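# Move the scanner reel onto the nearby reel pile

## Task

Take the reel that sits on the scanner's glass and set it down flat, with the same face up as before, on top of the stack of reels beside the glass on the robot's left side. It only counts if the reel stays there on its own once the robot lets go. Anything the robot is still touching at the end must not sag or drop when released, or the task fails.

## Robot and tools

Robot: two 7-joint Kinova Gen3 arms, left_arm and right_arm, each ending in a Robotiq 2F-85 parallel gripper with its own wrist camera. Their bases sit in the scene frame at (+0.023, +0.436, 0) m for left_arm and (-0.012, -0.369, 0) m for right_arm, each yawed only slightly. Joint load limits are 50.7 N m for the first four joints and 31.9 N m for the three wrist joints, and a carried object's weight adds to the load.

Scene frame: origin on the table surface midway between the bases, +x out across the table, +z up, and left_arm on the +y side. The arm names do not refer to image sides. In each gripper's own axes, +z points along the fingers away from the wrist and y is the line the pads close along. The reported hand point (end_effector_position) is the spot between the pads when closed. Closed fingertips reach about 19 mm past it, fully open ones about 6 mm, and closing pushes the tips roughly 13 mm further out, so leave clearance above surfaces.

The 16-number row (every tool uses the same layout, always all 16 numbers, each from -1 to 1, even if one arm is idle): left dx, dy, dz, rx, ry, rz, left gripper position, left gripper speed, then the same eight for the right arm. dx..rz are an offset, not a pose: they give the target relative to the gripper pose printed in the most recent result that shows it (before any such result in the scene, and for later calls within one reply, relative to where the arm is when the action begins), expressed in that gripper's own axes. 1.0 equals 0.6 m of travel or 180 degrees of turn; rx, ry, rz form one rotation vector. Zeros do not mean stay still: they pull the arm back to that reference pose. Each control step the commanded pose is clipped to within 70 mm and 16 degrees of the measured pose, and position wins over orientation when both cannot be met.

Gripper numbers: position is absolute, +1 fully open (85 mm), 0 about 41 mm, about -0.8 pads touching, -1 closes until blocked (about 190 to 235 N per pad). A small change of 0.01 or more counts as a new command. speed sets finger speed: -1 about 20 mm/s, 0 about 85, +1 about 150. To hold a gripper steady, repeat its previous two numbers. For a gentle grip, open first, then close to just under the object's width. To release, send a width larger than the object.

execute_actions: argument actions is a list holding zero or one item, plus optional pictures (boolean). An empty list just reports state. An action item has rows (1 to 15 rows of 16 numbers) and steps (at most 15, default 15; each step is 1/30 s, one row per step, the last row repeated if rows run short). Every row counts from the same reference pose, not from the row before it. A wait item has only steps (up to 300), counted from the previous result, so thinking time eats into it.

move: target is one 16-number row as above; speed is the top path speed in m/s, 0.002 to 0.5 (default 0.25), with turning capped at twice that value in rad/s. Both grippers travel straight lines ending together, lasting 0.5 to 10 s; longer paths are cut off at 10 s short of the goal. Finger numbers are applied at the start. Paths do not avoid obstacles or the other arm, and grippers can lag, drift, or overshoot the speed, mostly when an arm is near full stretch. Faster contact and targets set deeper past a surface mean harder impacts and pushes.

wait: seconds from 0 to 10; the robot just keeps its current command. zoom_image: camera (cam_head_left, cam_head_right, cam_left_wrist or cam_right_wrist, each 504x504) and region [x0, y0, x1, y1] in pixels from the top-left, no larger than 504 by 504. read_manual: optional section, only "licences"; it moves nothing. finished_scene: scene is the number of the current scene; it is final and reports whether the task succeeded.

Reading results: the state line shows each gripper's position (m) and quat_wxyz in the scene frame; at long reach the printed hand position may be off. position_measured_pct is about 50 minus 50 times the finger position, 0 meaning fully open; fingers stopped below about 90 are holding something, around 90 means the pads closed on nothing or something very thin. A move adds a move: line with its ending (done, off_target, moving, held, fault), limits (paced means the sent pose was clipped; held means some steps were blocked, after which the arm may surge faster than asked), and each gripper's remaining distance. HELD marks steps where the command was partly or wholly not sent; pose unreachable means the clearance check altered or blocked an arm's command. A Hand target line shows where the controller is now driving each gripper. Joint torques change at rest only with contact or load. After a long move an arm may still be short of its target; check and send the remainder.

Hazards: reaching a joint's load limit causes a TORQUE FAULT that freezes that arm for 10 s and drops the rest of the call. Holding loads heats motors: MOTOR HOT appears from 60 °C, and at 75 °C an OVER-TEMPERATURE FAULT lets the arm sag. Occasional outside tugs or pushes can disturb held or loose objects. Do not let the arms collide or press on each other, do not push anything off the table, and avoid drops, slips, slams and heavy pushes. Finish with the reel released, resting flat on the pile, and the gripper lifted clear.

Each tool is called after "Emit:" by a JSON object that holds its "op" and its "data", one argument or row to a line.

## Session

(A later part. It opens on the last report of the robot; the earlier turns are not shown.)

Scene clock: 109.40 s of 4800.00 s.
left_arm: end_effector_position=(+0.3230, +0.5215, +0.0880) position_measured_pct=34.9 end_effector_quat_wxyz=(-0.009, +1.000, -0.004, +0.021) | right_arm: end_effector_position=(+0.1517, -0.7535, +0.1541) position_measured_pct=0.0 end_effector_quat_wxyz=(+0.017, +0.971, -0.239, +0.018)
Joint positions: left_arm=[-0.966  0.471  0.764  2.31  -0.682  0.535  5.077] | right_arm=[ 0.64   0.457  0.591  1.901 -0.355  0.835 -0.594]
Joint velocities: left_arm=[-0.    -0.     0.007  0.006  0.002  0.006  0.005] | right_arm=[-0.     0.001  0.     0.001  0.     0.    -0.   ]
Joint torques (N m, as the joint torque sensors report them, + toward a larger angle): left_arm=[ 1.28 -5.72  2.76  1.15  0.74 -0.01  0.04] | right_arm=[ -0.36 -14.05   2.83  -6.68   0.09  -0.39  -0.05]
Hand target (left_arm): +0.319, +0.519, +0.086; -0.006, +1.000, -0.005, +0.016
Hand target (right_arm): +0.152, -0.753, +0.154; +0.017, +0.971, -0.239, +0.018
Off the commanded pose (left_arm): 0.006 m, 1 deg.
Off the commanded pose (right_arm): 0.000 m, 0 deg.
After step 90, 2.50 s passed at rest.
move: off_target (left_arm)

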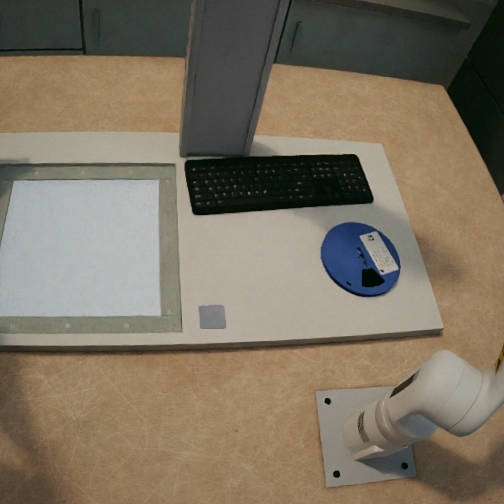

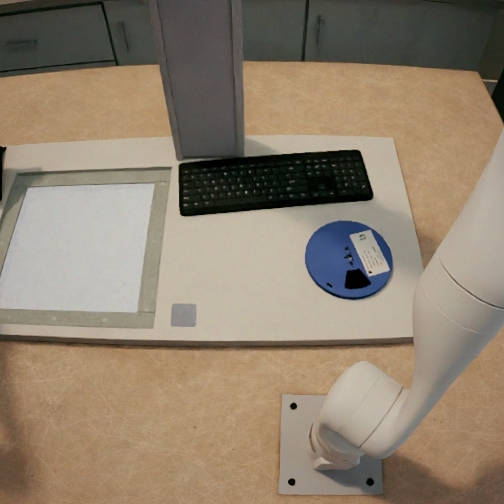

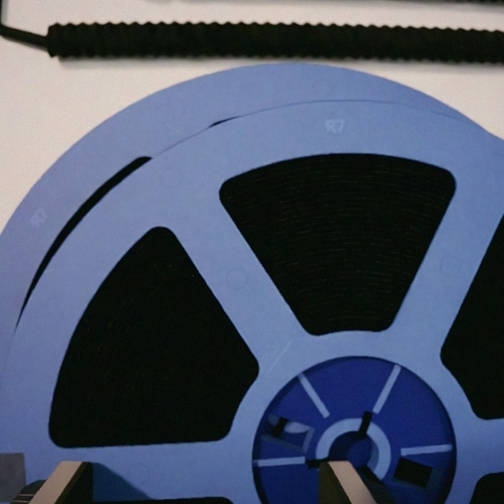

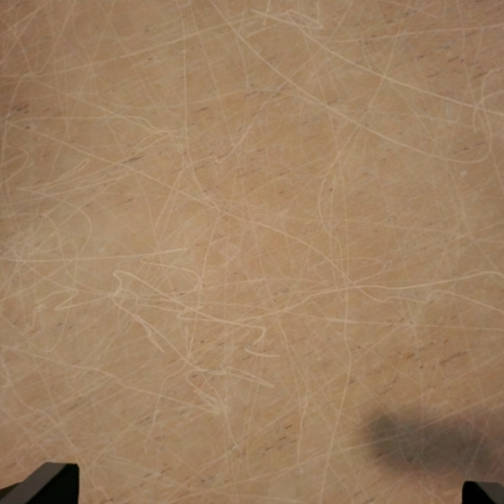

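Emit:
{"op": "move", "data": {
  "target": [0,0,-0.04,0,0,0,0.3,0, 0,0,0,0,0,0,1,0],
  "speed": 0.05
}}

Emit:
{"op": "move", "data": {
  "target": [-0.06,0.07,-0.27,0,0.01,0,1,0, 0,0,0,0,0,0,1,0]
}}

Scene clock: 113.97 s of 4800.00 s.
left_arm: end_effector_position=(+0.3219, +0.5207, +0.1118) position_measured_pct=34.9 end_effector_quat_wxyz=(-0.009, +1.000, -0.005, +0.021) | right_arm: end_effector_position=(+0.1517, -0.7535, +0.1541) position_measured_pct=0.0 end_effector_quat_wxyz=(+0.017, +0.971, -0.239, +0.018)
Joint positions: left_arm=[-1.049  0.416  0.861  2.285 -0.581  0.611  4.987] | right_arm=[ 0.64   0.457  0.591  1.901 -0.355  0.835 -0.594]
Joint velocities: left_arm=[-0.01  -0.006 -0.003 -0.     0.002 -0.    -0.003] | right_arm=[-0.    -0.001 -0.001 -0.     0.     0.    -0.002]
Joint torques (N m, as the joint torque sensors report them, + toward a larger angle): left_arm=[ -0.11 -10.21   2.67  -3.32  -0.79  -0.32   0.26] | right_arm=[ -0.14 -13.39   2.95  -7.36   0.22  -0.57   0.03]
Hand target (left_arm): +0.322, +0.521, +0.112; -0.009, +1.000, -0.004, +0.021
Hand target (right_arm): +0.152, -0.753, +0.154; +0.017, +0.971, -0.239, +0.018
Off the commanded pose (left_arm): 0.000 m, 0 deg.
Off the commanded pose (right_arm): 0.000 m, 0 deg.
After step 90, 0.83 s passed at rest.
move: done

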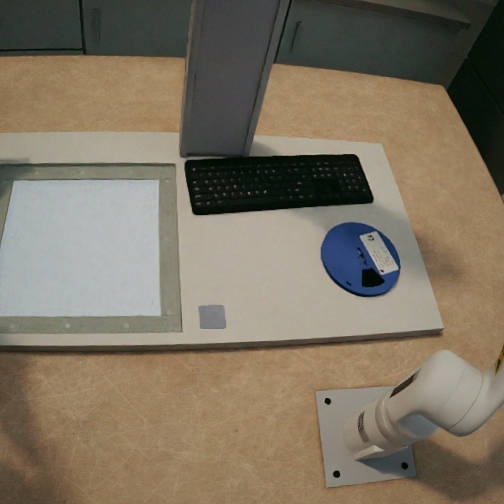

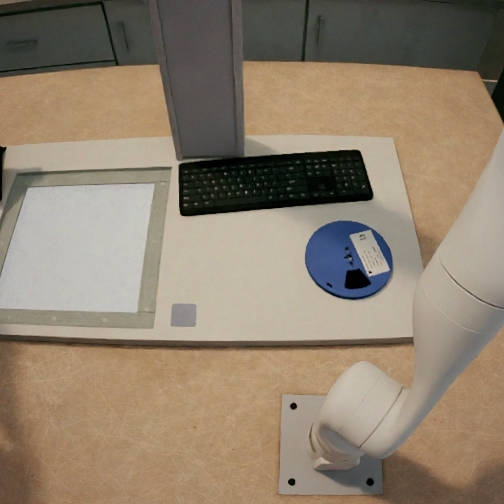

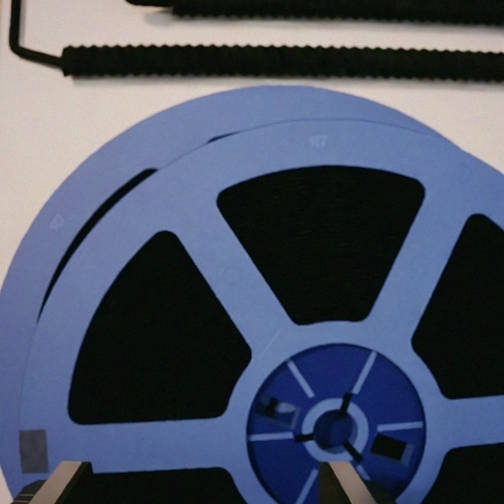

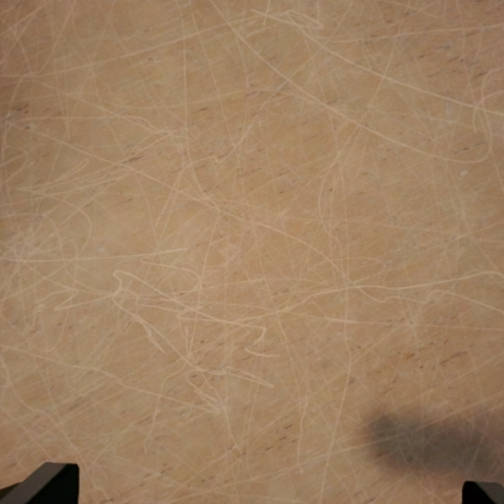

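Scene clock: 115.37 s of 4800.00 s.
left_arm: end_effector_position=(+0.2781, +0.4762, +0.2712) position_measured_pct=0.0 end_effector_quat_wxyz=(-0.007, +0.999, -0.004, +0.036) | right_arm: end_effector_position=(+0.1517, -0.7535, +0.1541) position_measured_pct=0.0 end_effector_quat_wxyz=(+0.017, +0.971, -0.239, +0.018)
Joint positions: left_arm=[-1.333 -0.283  0.803  2.117  0.246  1.164  4.109] | right_arm=[ 0.64   0.457  0.591  1.901 -0.355  0.835 -0.594]
Joint velocities: left_arm=[ 0.007 -0.02   0.006  0.003  0.004  0.001 -0.004] | right_arm=[-0.     0.001  0.001 -0.    -0.    -0.    -0.001]
Joint torques (N m, as the joint torque sensors report them, + toward a larger angle): left_arm=[ 0.3   0.1  -0.94 -7.33  0.09 -0.13  0.04] | right_arm=[ -0.23 -13.86   2.83  -6.99  -0.06  -0.3   -0.29]
Hand target (left_arm): +0.278, +0.476, +0.271; -0.008, +0.999, -0.004, +0.036
Hand target (right_arm): +0.152, -0.753, +0.154; +0.017, +0.971, -0.239, +0.018
Off the commanded pose (left_arm): 0.001 m, 0 deg.
Off the commanded pose (right_arm): 0.000 m, 0 deg.
move: done

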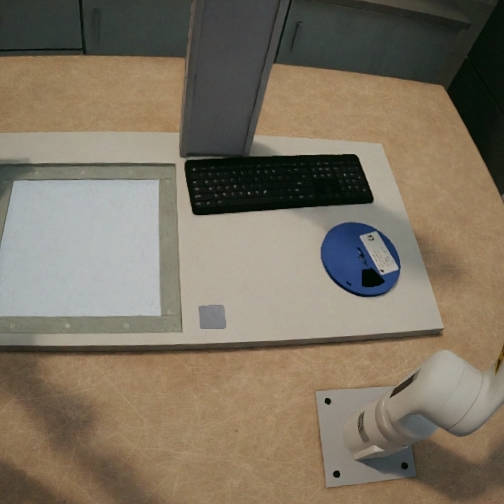

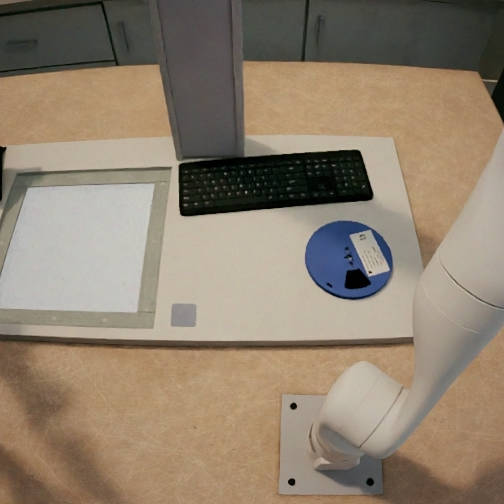

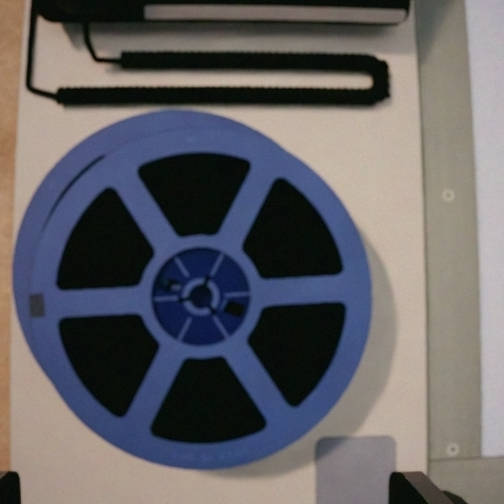

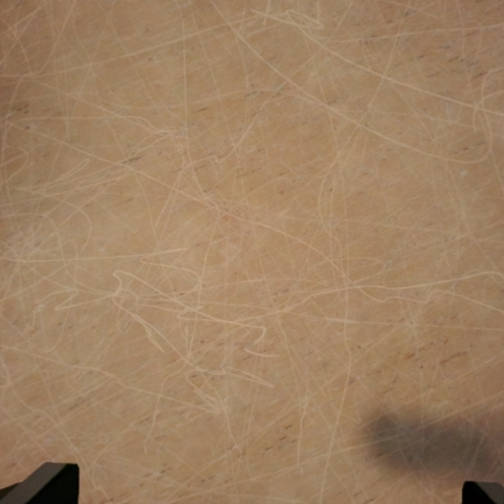

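Emit:
{"op": "move", "data": {
  "target": [0.143,-0.218,0.212,0.0112,-0.0225,-0.419,-1,0, 0,0,0,0,0,0,1,0],
  "speed": 0.2
}}

Scene clock: 155.27 s of 4800.00 s.
left_arm: end_effector_position=(+0.3740, +0.6089, +0.1529) position_measured_pct=91.7 end_effector_quat_wxyz=(-0.000, +0.793, +0.609, +0.001) | right_arm: end_effector_position=(+0.1517, -0.7535, +0.1541) position_measured_pct=0.0 end_effector_quat_wxyz=(+0.017, +0.971, -0.239, +0.018)
Joint positions: left_arm=[-1.087  0.47   0.738  1.941 -0.407  0.882  5.921] | right_arm=[ 0.64   0.457  0.591  1.901 -0.355  0.835 -0.594]
Joint velocities: left_arm=[ 0.006  0.007  0.005 -0.001 -0.001  0.     0.   ] | right_arm=[-0.     0.001  0.001  0.    -0.001 -0.    -0.   ]
Joint torques (N m, as the joint torque sensors report them, + toward a larger angle): left_arm=[  0.3  -12.9    2.83  -5.35  -0.13  -0.09  -0.22] | right_arm=[ -0.11 -13.5    2.95  -7.49   0.04  -0.34  -0.17]
Hand target (left_arm): +0.374, +0.609, +0.153; -0.000, +0.793, +0.609, +0.001
Hand target (right_arm): +0.152, -0.753, +0.154; +0.017, +0.971, -0.239, +0.018
Off the commanded pose (left_arm): 0.001 m, 0 deg.
Off the commanded pose (right_arm): 0.000 m, 0 deg.
After step 90, 33.30 s passed at rest.
move: done

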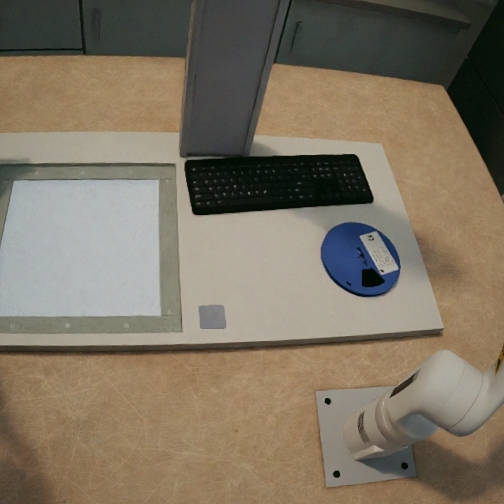

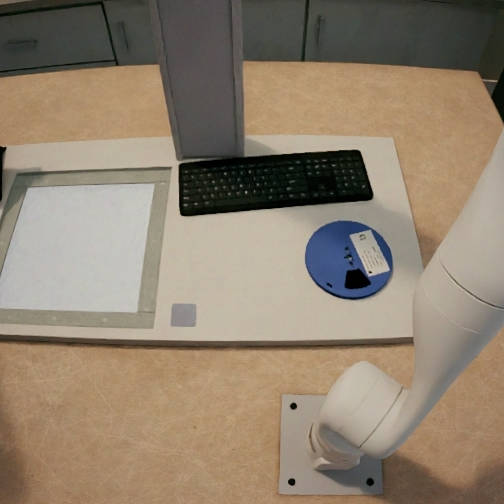

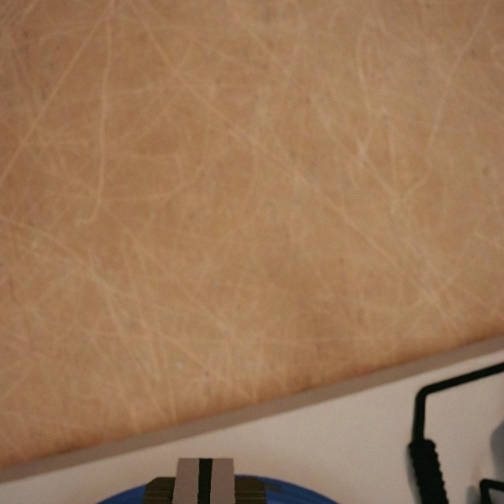

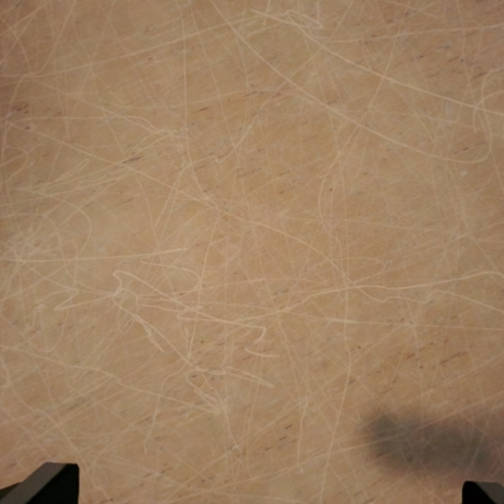

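Emit:
{"op": "move", "data": {
  "target": [-0.015,0,0.05,0,0,0.999,-1,0, 0,0,0,0,0,0,1,0],
  "speed": 0.3
}}

Scene clock: 166.77 s of 4800.00 s.
left_arm: end_effector_position=(+0.3724, +0.6008, +0.1229) position_measured_pct=91.7 end_effector_quat_wxyz=(+0.002, -0.610, +0.792, +0.001) | right_arm: end_effector_position=(+0.1517, -0.7535, +0.1541) position_measured_pct=0.0 end_effector_quat_wxyz=(+0.017, +0.971, -0.239, +0.018)
Joint positions: left_arm=[-1.353  0.961  1.459  2.007 -1.042  1.24   3.451] | right_arm=[ 0.64   0.457  0.591  1.901 -0.355  0.835 -0.594]
Joint velocities: left_arm=[-0.     0.002 -0.002 -0.     0.001 -0.002 -0.001] | right_arm=[-0.     0.001  0.001 -0.    -0.     0.    -0.   ]
Joint torques (N m, as the joint torque sensors report them, + toward a larger angle): left_arm=[  0.43 -13.34   6.99  -3.29  -0.15   0.23  -0.14] | right_arm=[  0.02 -13.41   2.7   -6.85  -0.09  -0.28   0.01]
Hand target (left_arm): +0.372, +0.601, +0.123; +0.002, -0.610, +0.792, +0.001
Hand target (right_arm): +0.152, -0.753, +0.154; +0.017, +0.971, -0.239, +0.018
Off the commanded pose (left_arm): 0.001 m, 0 deg.
Off the commanded pose (right_arm): 0.000 m, 0 deg.
After step 90, 2.90 s passed at rest.
move: done

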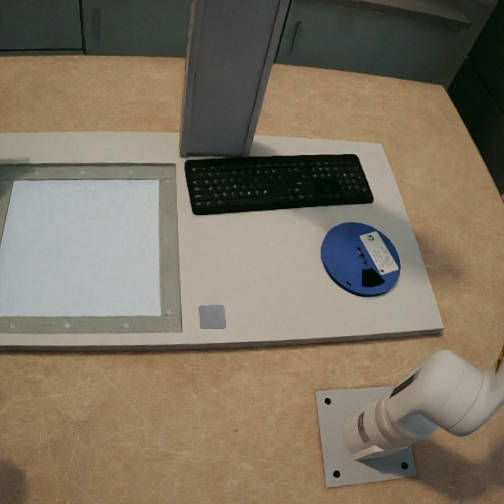

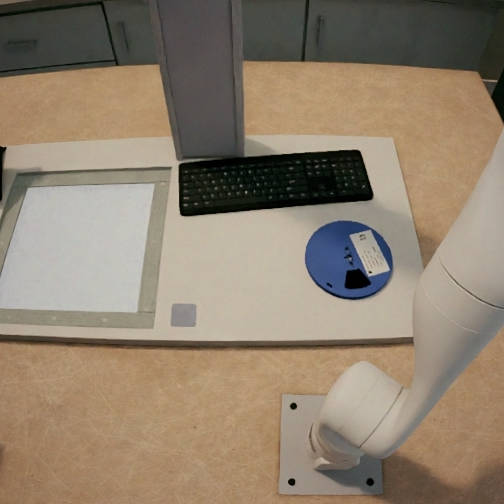

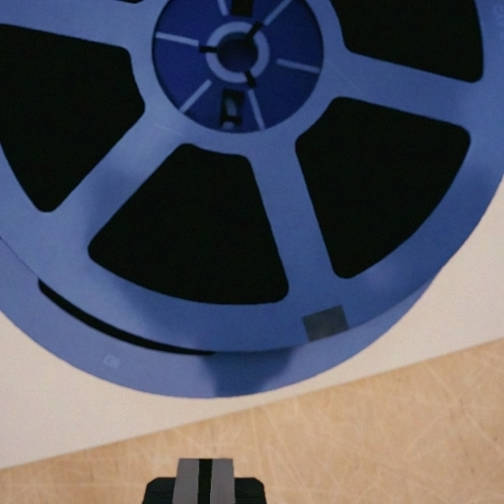

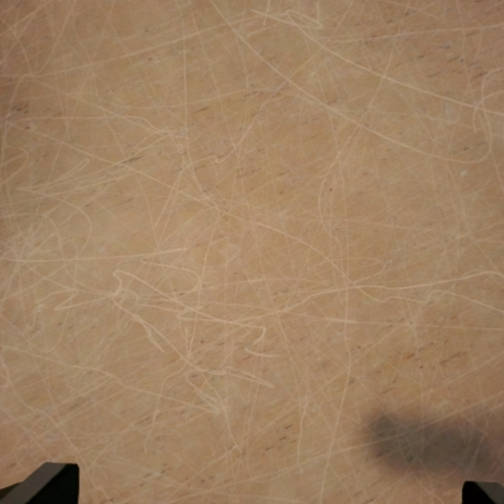

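Emit:
{"op": "move", "data": {
  "target": [-0.013,0,0.083,0,0,0,-1,0, 0,0,0,0,0,0,1,0],
  "speed": 0.05
}}

Emit:
{"op": "move", "data": {
  "target": [0.035,0,0,0,0,0,-1,0, 0,0,0,0,0,0,1,0],
  "speed": 0.015
}}

Scene clock: 178.93 s of 4800.00 s.
left_arm: end_effector_position=(+0.3746, +0.6085, +0.0732) position_measured_pct=91.7 end_effector_quat_wxyz=(+0.002, -0.610, +0.792, +0.001) | right_arm: end_effector_position=(+0.1517, -0.7535, +0.1541) position_measured_pct=0.0 end_effector_quat_wxyz=(+0.017, +0.971, -0.239, +0.018)
Joint positions: left_arm=[-1.321  1.042  1.356  2.041 -1.166  1.167  3.5  ] | right_arm=[ 0.64   0.457  0.591  1.901 -0.355  0.835 -0.594]
Joint velocities: left_arm=[ 0.003  0.002 -0.    -0.     0.001 -0.001 -0.   ] | right_arm=[ 0.    -0.     0.001  0.    -0.     0.    -0.001]
Joint torques (N m, as the joint torque sensors report them, + toward a larger angle): left_arm=[ -0.07 -14.85   7.51  -2.47  -0.16   0.24   0.2 ] | right_arm=[ -0.3  -13.38   2.64  -6.77   0.05  -0.35   0.08]
Hand target (left_arm): +0.375, +0.608, +0.073; +0.002, -0.610, +0.792, +0.001
Hand target (right_arm): +0.152, -0.753, +0.154; +0.017, +0.971, -0.239, +0.018
Off the commanded pose (left_arm): 0.000 m, 0 deg.
Off the commanded pose (right_arm): 0.000 m, 0 deg.
After step 90, 7.90 s passed at rest.
move: done

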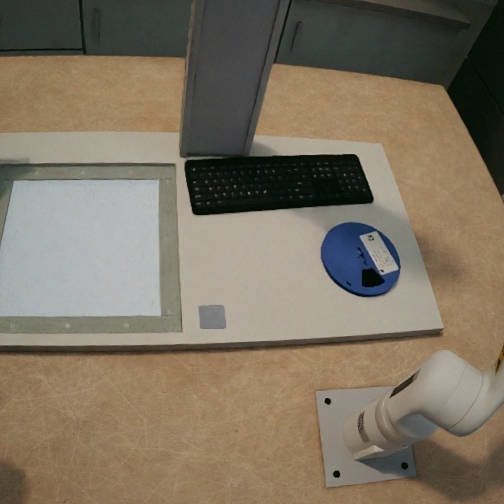

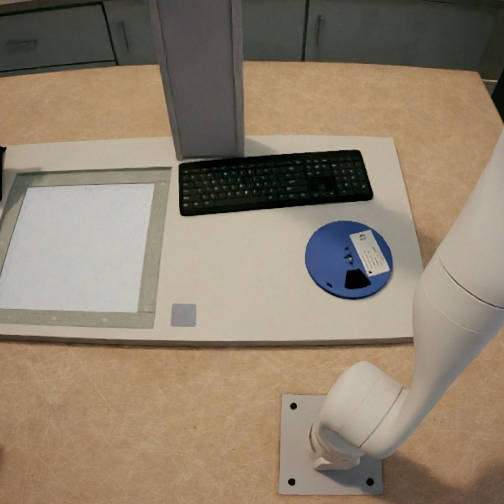

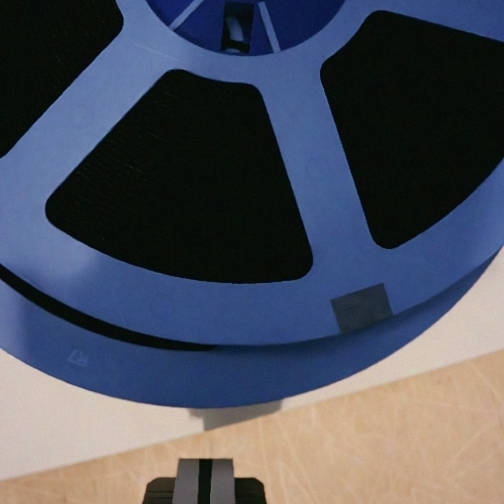

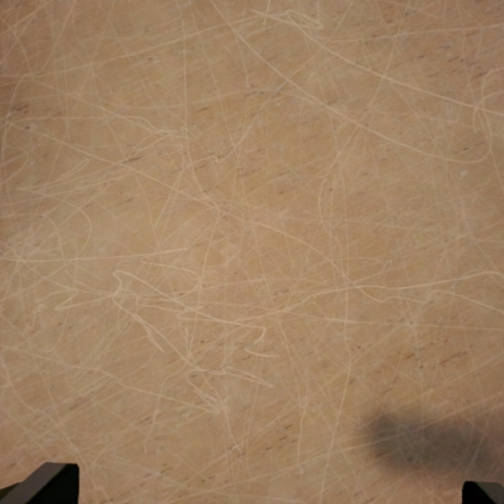

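Scene clock: 180.57 s of 4800.00 s.
left_arm: end_effector_position=(+0.3694, +0.5886, +0.0732) position_measured_pct=91.7 end_effector_quat_wxyz=(+0.003, -0.611, +0.792, +0.001) | right_arm: end_effector_position=(+0.1517, -0.7535, +0.1541) position_measured_pct=0.0 end_effector_quat_wxyz=(+0.017, +0.971, -0.239, +0.018)
Joint positions: left_arm=[-1.294  1.026  1.359  2.084 -1.167  1.148  3.566] | right_arm=[ 0.64   0.457  0.591  1.901 -0.355  0.835 -0.594]
Joint velocities: left_arm=[-0.     0.001  0.001  0.    -0.001  0.002  0.001] | right_arm=[-0.     0.002  0.    -0.     0.     0.     0.   ]
Joint torques (N m, as the joint torque sensors report them, + toward a larger angle): left_arm=[  0.39 -14.51   7.18  -2.3    0.2   -0.12  -0.14] | right_arm=[  0.11 -13.88   2.86  -6.61   0.14  -0.45  -0.15]
Hand target (left_arm): +0.369, +0.588, +0.073; +0.002, -0.610, +0.792, +0.001
Hand target (right_arm): +0.152, -0.753, +0.154; +0.017, +0.971, -0.239, +0.018
Off the commanded pose (left_arm): 0.000 m, 0 deg.
Off the commanded pose (right_arm): 0.000 m, 0 deg.
move: done

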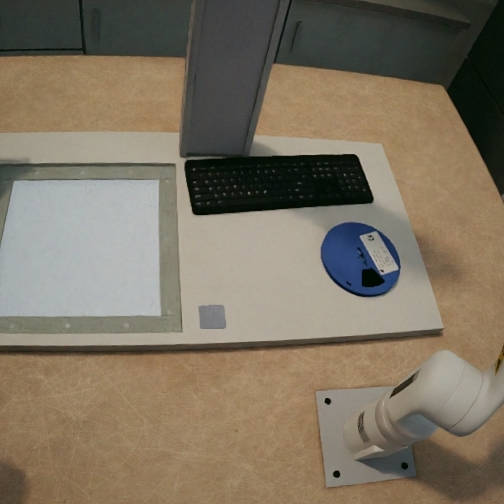

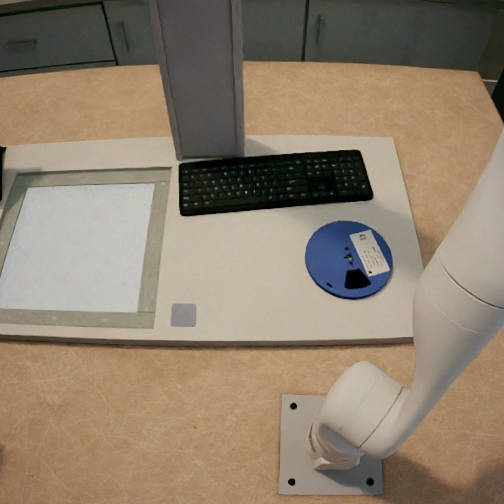

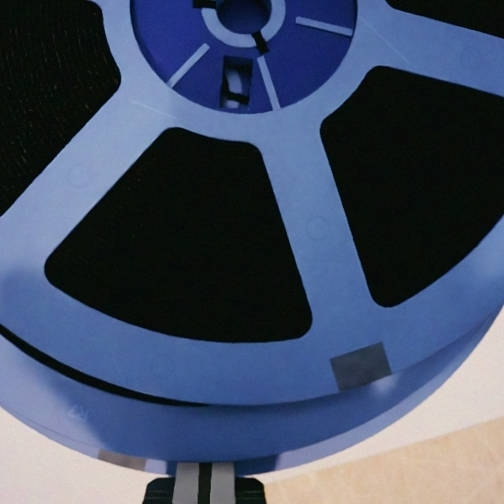

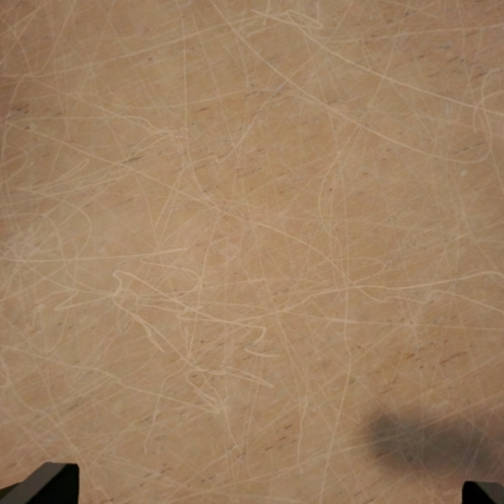

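Emit:
{"op": "move", "data": {
  "target": [-0.02,0,0,0,0,0,-1,0, 0,0,0,0,0,0,1,0],
  "speed": 0.03
}}

Emit:
{"op": "move", "data": {
  "target": [0,0,0.029,0,0,0,-1,0, 0,0,0,0,0,0,1,0],
  "speed": 0.02
}}

Scene clock: 215.10 s of 4800.00 s.
left_arm: end_effector_position=(+0.3724, +0.6002, +0.0732) position_measured_pct=91.7 end_effector_quat_wxyz=(+0.003, -0.611, +0.792, +0.001) | right_arm: end_effector_position=(+0.1517, -0.7535, +0.1541) position_measured_pct=0.0 end_effector_quat_wxyz=(+0.017, +0.971, -0.239, +0.018)
Joint positions: left_arm=[-1.31   1.035  1.358  2.06  -1.167  1.159  3.528] | right_arm=[ 0.64   0.457  0.591  1.901 -0.355  0.835 -0.594]
Joint velocities: left_arm=[-0.002 -0.001 -0.001 -0.     0.001 -0.     0.   ] | right_arm=[ 0.    -0.002  0.    -0.001  0.    -0.    -0.001]
Joint torques (N m, as the joint torque sensors report them, + toward a larger angle): left_arm=[  0.19 -15.04   7.36  -2.13  -0.06  -0.17  -0.05] | right_arm=[  0.16 -13.66   2.66  -7.18   0.04  -0.08  -0.18]
Hand target (left_arm): +0.372, +0.600, +0.073; +0.003, -0.611, +0.792, +0.001
Hand target (right_arm): +0.152, -0.753, +0.154; +0.017, +0.971, -0.239, +0.018
Off the commanded pose (left_arm): 0.000 m, 0 deg.
Off the commanded pose (right_arm): 0.000 m, 0 deg.
After step 90, 30.83 s passed at rest.
move: done

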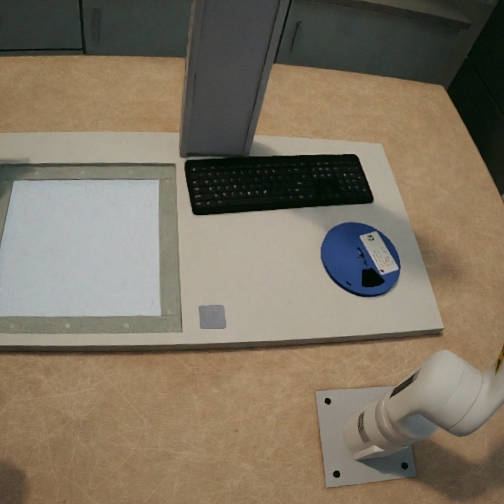

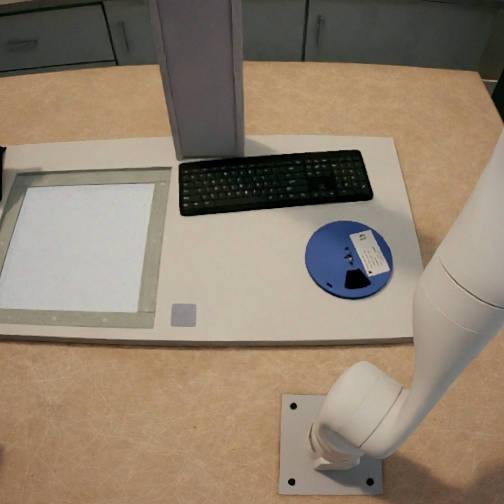

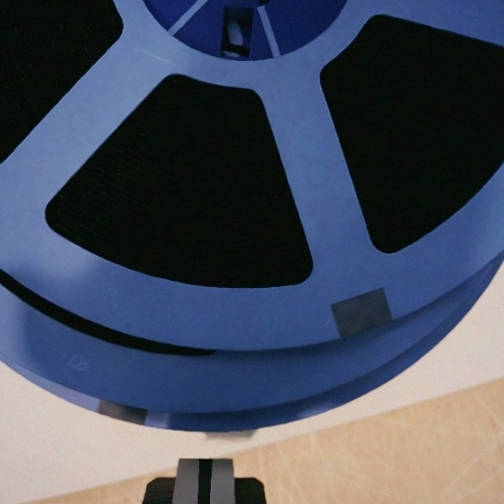

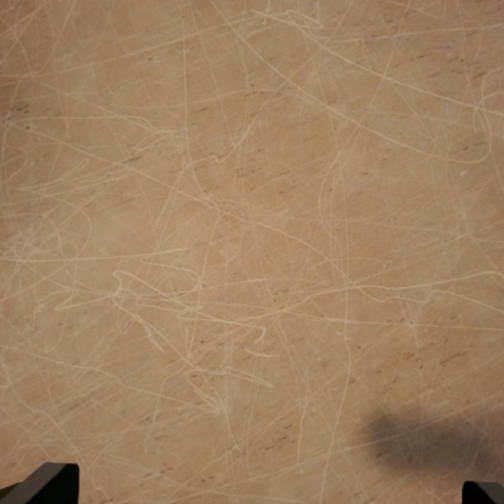

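Scene clock: 216.20 s of 4800.00 s.
left_arm: end_effector_position=(+0.3725, +0.6003, +0.0559) position_measured_pct=91.7 end_effector_quat_wxyz=(+0.003, -0.611, +0.792, +0.001) | right_arm: end_effector_position=(+0.1517, -0.7535, +0.1541) position_measured_pct=0.0 end_effector_quat_wxyz=(+0.017, +0.971, -0.239, +0.018)
Joint positions: left_arm=[-1.296  1.063  1.321  2.073 -1.213  1.134  3.555] | right_arm=[ 0.64   0.457  0.591  1.901 -0.355  0.835 -0.594]
Joint velocities: left_arm=[ 0.002  0.001  0.     0.     0.    -0.001 -0.003] | right_arm=[ 0.     0.001 -0.    -0.    -0.001  0.     0.001]
Joint torques (N m, as the joint torque sensors report them, + toward a larger angle): left_arm=[  0.7  -15.38   7.14  -2.38  -0.22  -0.2   -0.26] | right_arm=[ -0.63 -13.55   2.84  -7.34   0.17  -0.35  -0.08]
Hand target (left_arm): +0.372, +0.600, +0.056; +0.003, -0.611, +0.792, +0.001
Hand target (right_arm): +0.152, -0.753, +0.154; +0.017, +0.971, -0.239, +0.018
Off the commanded pose (left_arm): 0.000 m, 0 deg.
Off the commanded pose (right_arm): 0.000 m, 0 deg.
move: done

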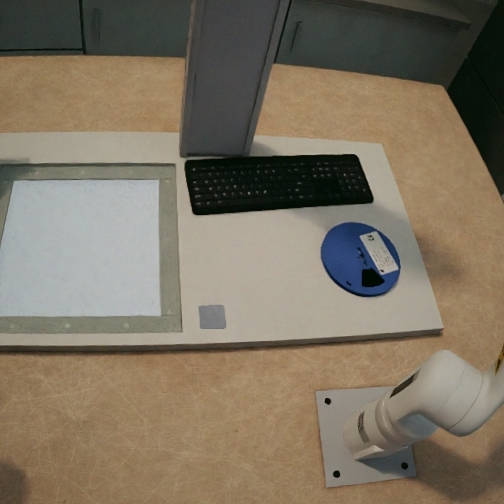

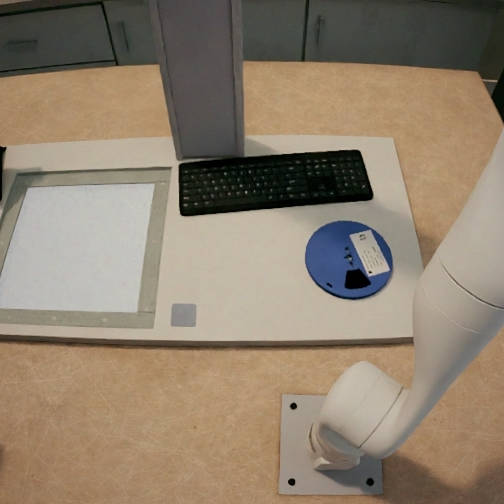

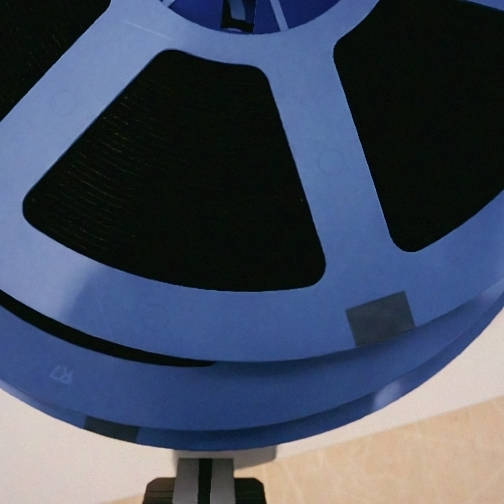

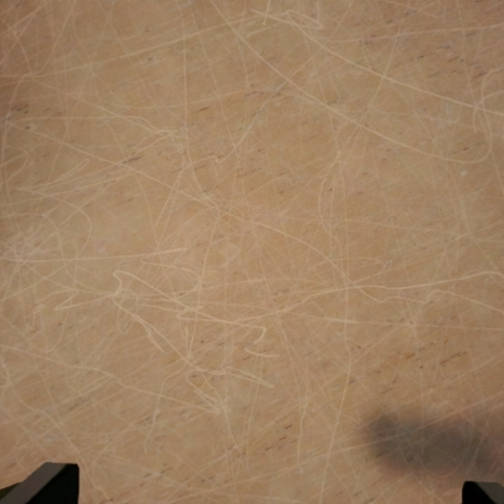

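Emit:
{"op": "execute_actions", "data": {
  "actions": []
}}

Scene clock: 230.70 s of 4800.00 s.
left_arm: end_effector_position=(+0.3725, +0.6002, +0.0558) position_measured_pct=91.7 end_effector_quat_wxyz=(+0.003, -0.611, +0.792, +0.001) | right_arm: end_effector_position=(+0.1517, -0.7535, +0.1541) position_measured_pct=0.0 end_effector_quat_wxyz=(+0.017, +0.971, -0.239, +0.018)
Joint positions: left_arm=[-1.296  1.063  1.321  2.073 -1.213  1.134  3.555] | right_arm=[ 0.64   0.457  0.591  1.901 -0.355  0.835 -0.594]
Joint velocities: left_arm=[-0.002 -0.001  0.     0.     0.     0.     0.001] | right_arm=[-0.     0.    -0.     0.001  0.001 -0.    -0.001]
Joint torques (N m, as the joint torque sensors report them, + toward a larger angle): left_arm=[  0.34 -14.68   7.54  -1.78  -0.07  -0.03  -0.06] | right_arm=[  0.25 -13.21   2.74  -7.05   0.04  -0.34   0.  ]
Hand target (left_arm): +0.372, +0.600, +0.056; +0.003, -0.611, +0.792, +0.001
Hand target (right_arm): +0.152, -0.753, +0.154; +0.017, +0.971, -0.239, +0.018
Off the commanded pose (left_arm): 0.000 m, 0 deg.
Off the commanded pose (right_arm): 0.000 m, 0 deg.
Steps of this call (steps 1 to 90: nothing new was sent; then 11.50 s passed at rest). Readings (end_effector_position | what the end effector reports):
1: left_arm (+0.3725, +0.6002, +0.0559) | right_arm (+0.1517, -0.7535, +0.1541) | left_arm position_measured_pct=91.7 | right_arm position_measured_pct=0.0
2: left_arm (+0.3725, +0.6002, +0.0558) | right_arm (+0.1517, -0.7535, +0.1541) | left_arm position_measured_pct=91.7 | right_arm position_measured_pct=0.0
4: left_arm (+0.3725, +0.6002, +0.0558) | right_arm (+0.1517, -0.7535, +0.1541) | left_arm position_measured_pct=91.7 | right_arm position_measured_pct=0.0
8: left_arm (+0.3725, +0.6002, +0.0558) | right_arm (+0.1517, -0.7535, +0.1541) | left_arm position_measured_pct=91.7 | right_arm position_measured_pct=0.0
90: the state above

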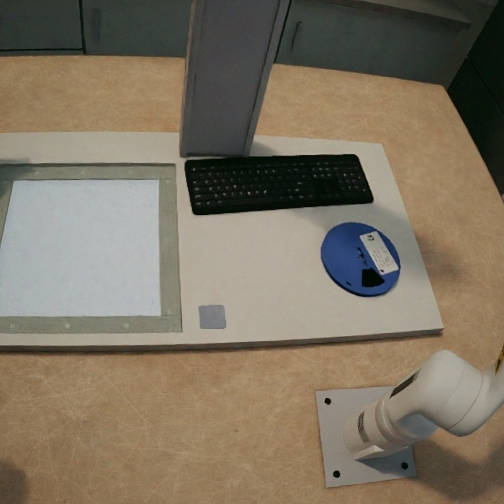

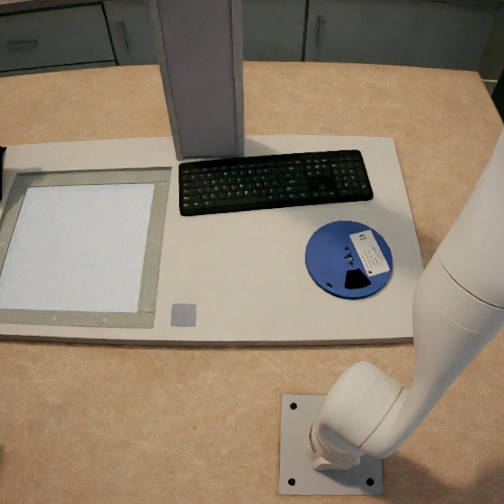

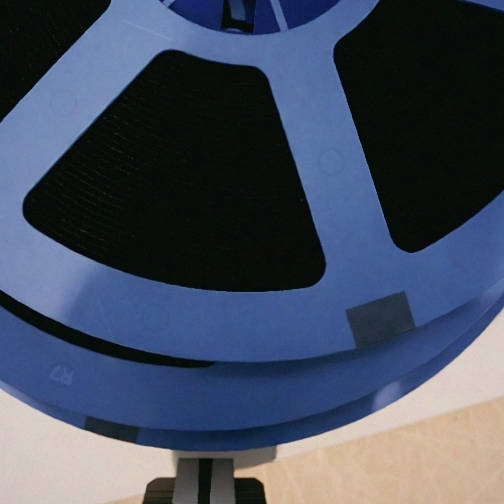

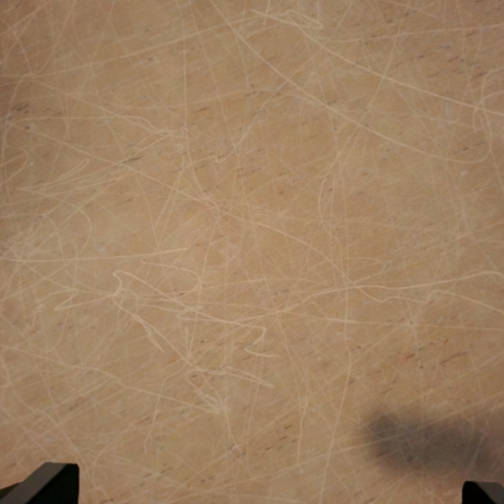

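Emit:
{"op": "move", "data": {
  "target": [0.035,0,0,0,0,0,-1,0,0,0,0,0,0,0,1,0],
  "speed": 0.015
}}

Scene clock: 236.03 s of 4800.00 s.
left_arm: end_effector_position=(+0.3673, +0.5805, +0.0558) position_measured_pct=91.7 end_effector_quat_wxyz=(+0.003, -0.611, +0.792, +0.001) | right_arm: end_effector_position=(+0.1517, -0.7535, +0.1541) position_measured_pct=0.0 end_effector_quat_wxyz=(+0.017, +0.971, -0.239, +0.018)
Joint positions: left_arm=[-1.266  1.049  1.324  2.115 -1.218  1.118  3.625] | right_arm=[ 0.64   0.457  0.591  1.901 -0.355  0.835 -0.594]
Joint velocities: left_arm=[-0.    -0.001  0.001  0.    -0.001  0.002  0.001] | right_arm=[ 0.     0.001 -0.001  0.    -0.001 -0.    -0.   ]
Joint torques (N m, as the joint torque sensors report them, + toward a larger angle): left_arm=[  0.88 -13.84   7.62  -1.9    0.34  -0.29  -0.41] | right_arm=[ -0.6  -13.58   3.31  -7.46   0.01  -0.47  -0.04]
Hand target (left_arm): +0.367, +0.580, +0.056; +0.003, -0.611, +0.792, +0.001
Hand target (right_arm): +0.152, -0.753, +0.154; +0.017, +0.971, -0.239, +0.018
Off the commanded pose (left_arm): 0.001 m, 0 deg.
Off the commanded pose (right_arm): 0.000 m, 0 deg.
After step 90, 0.70 s passed at rest.
move: done

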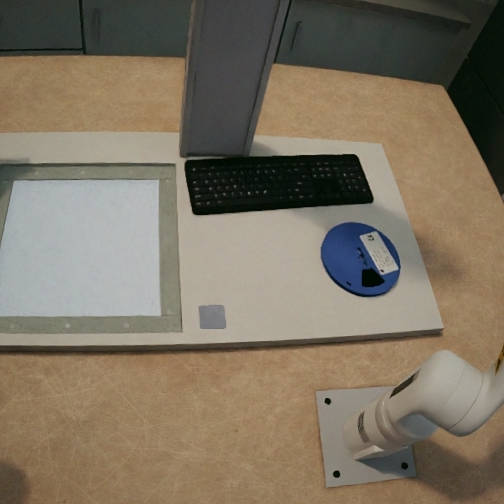

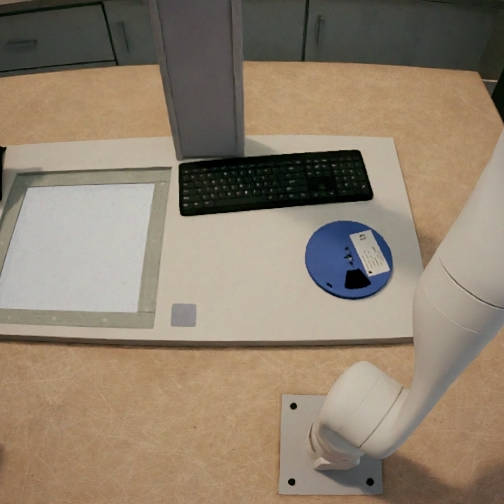

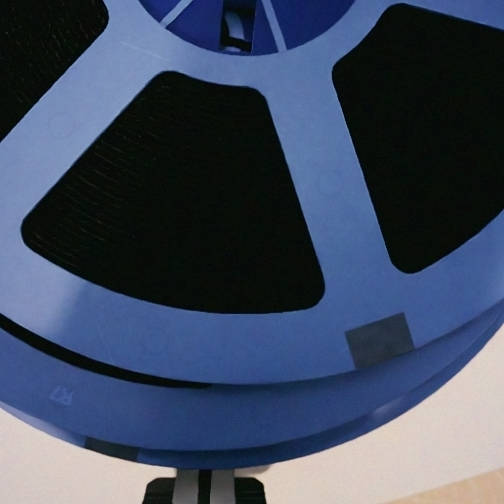

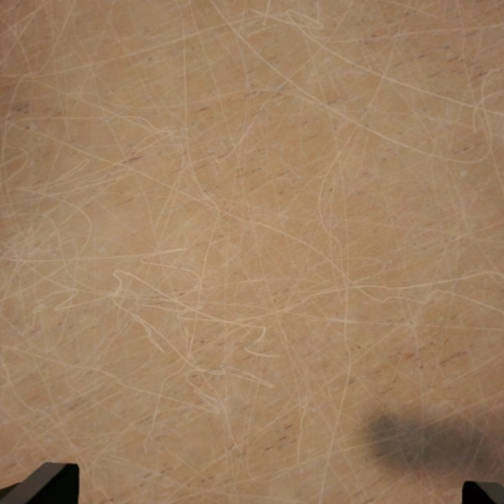

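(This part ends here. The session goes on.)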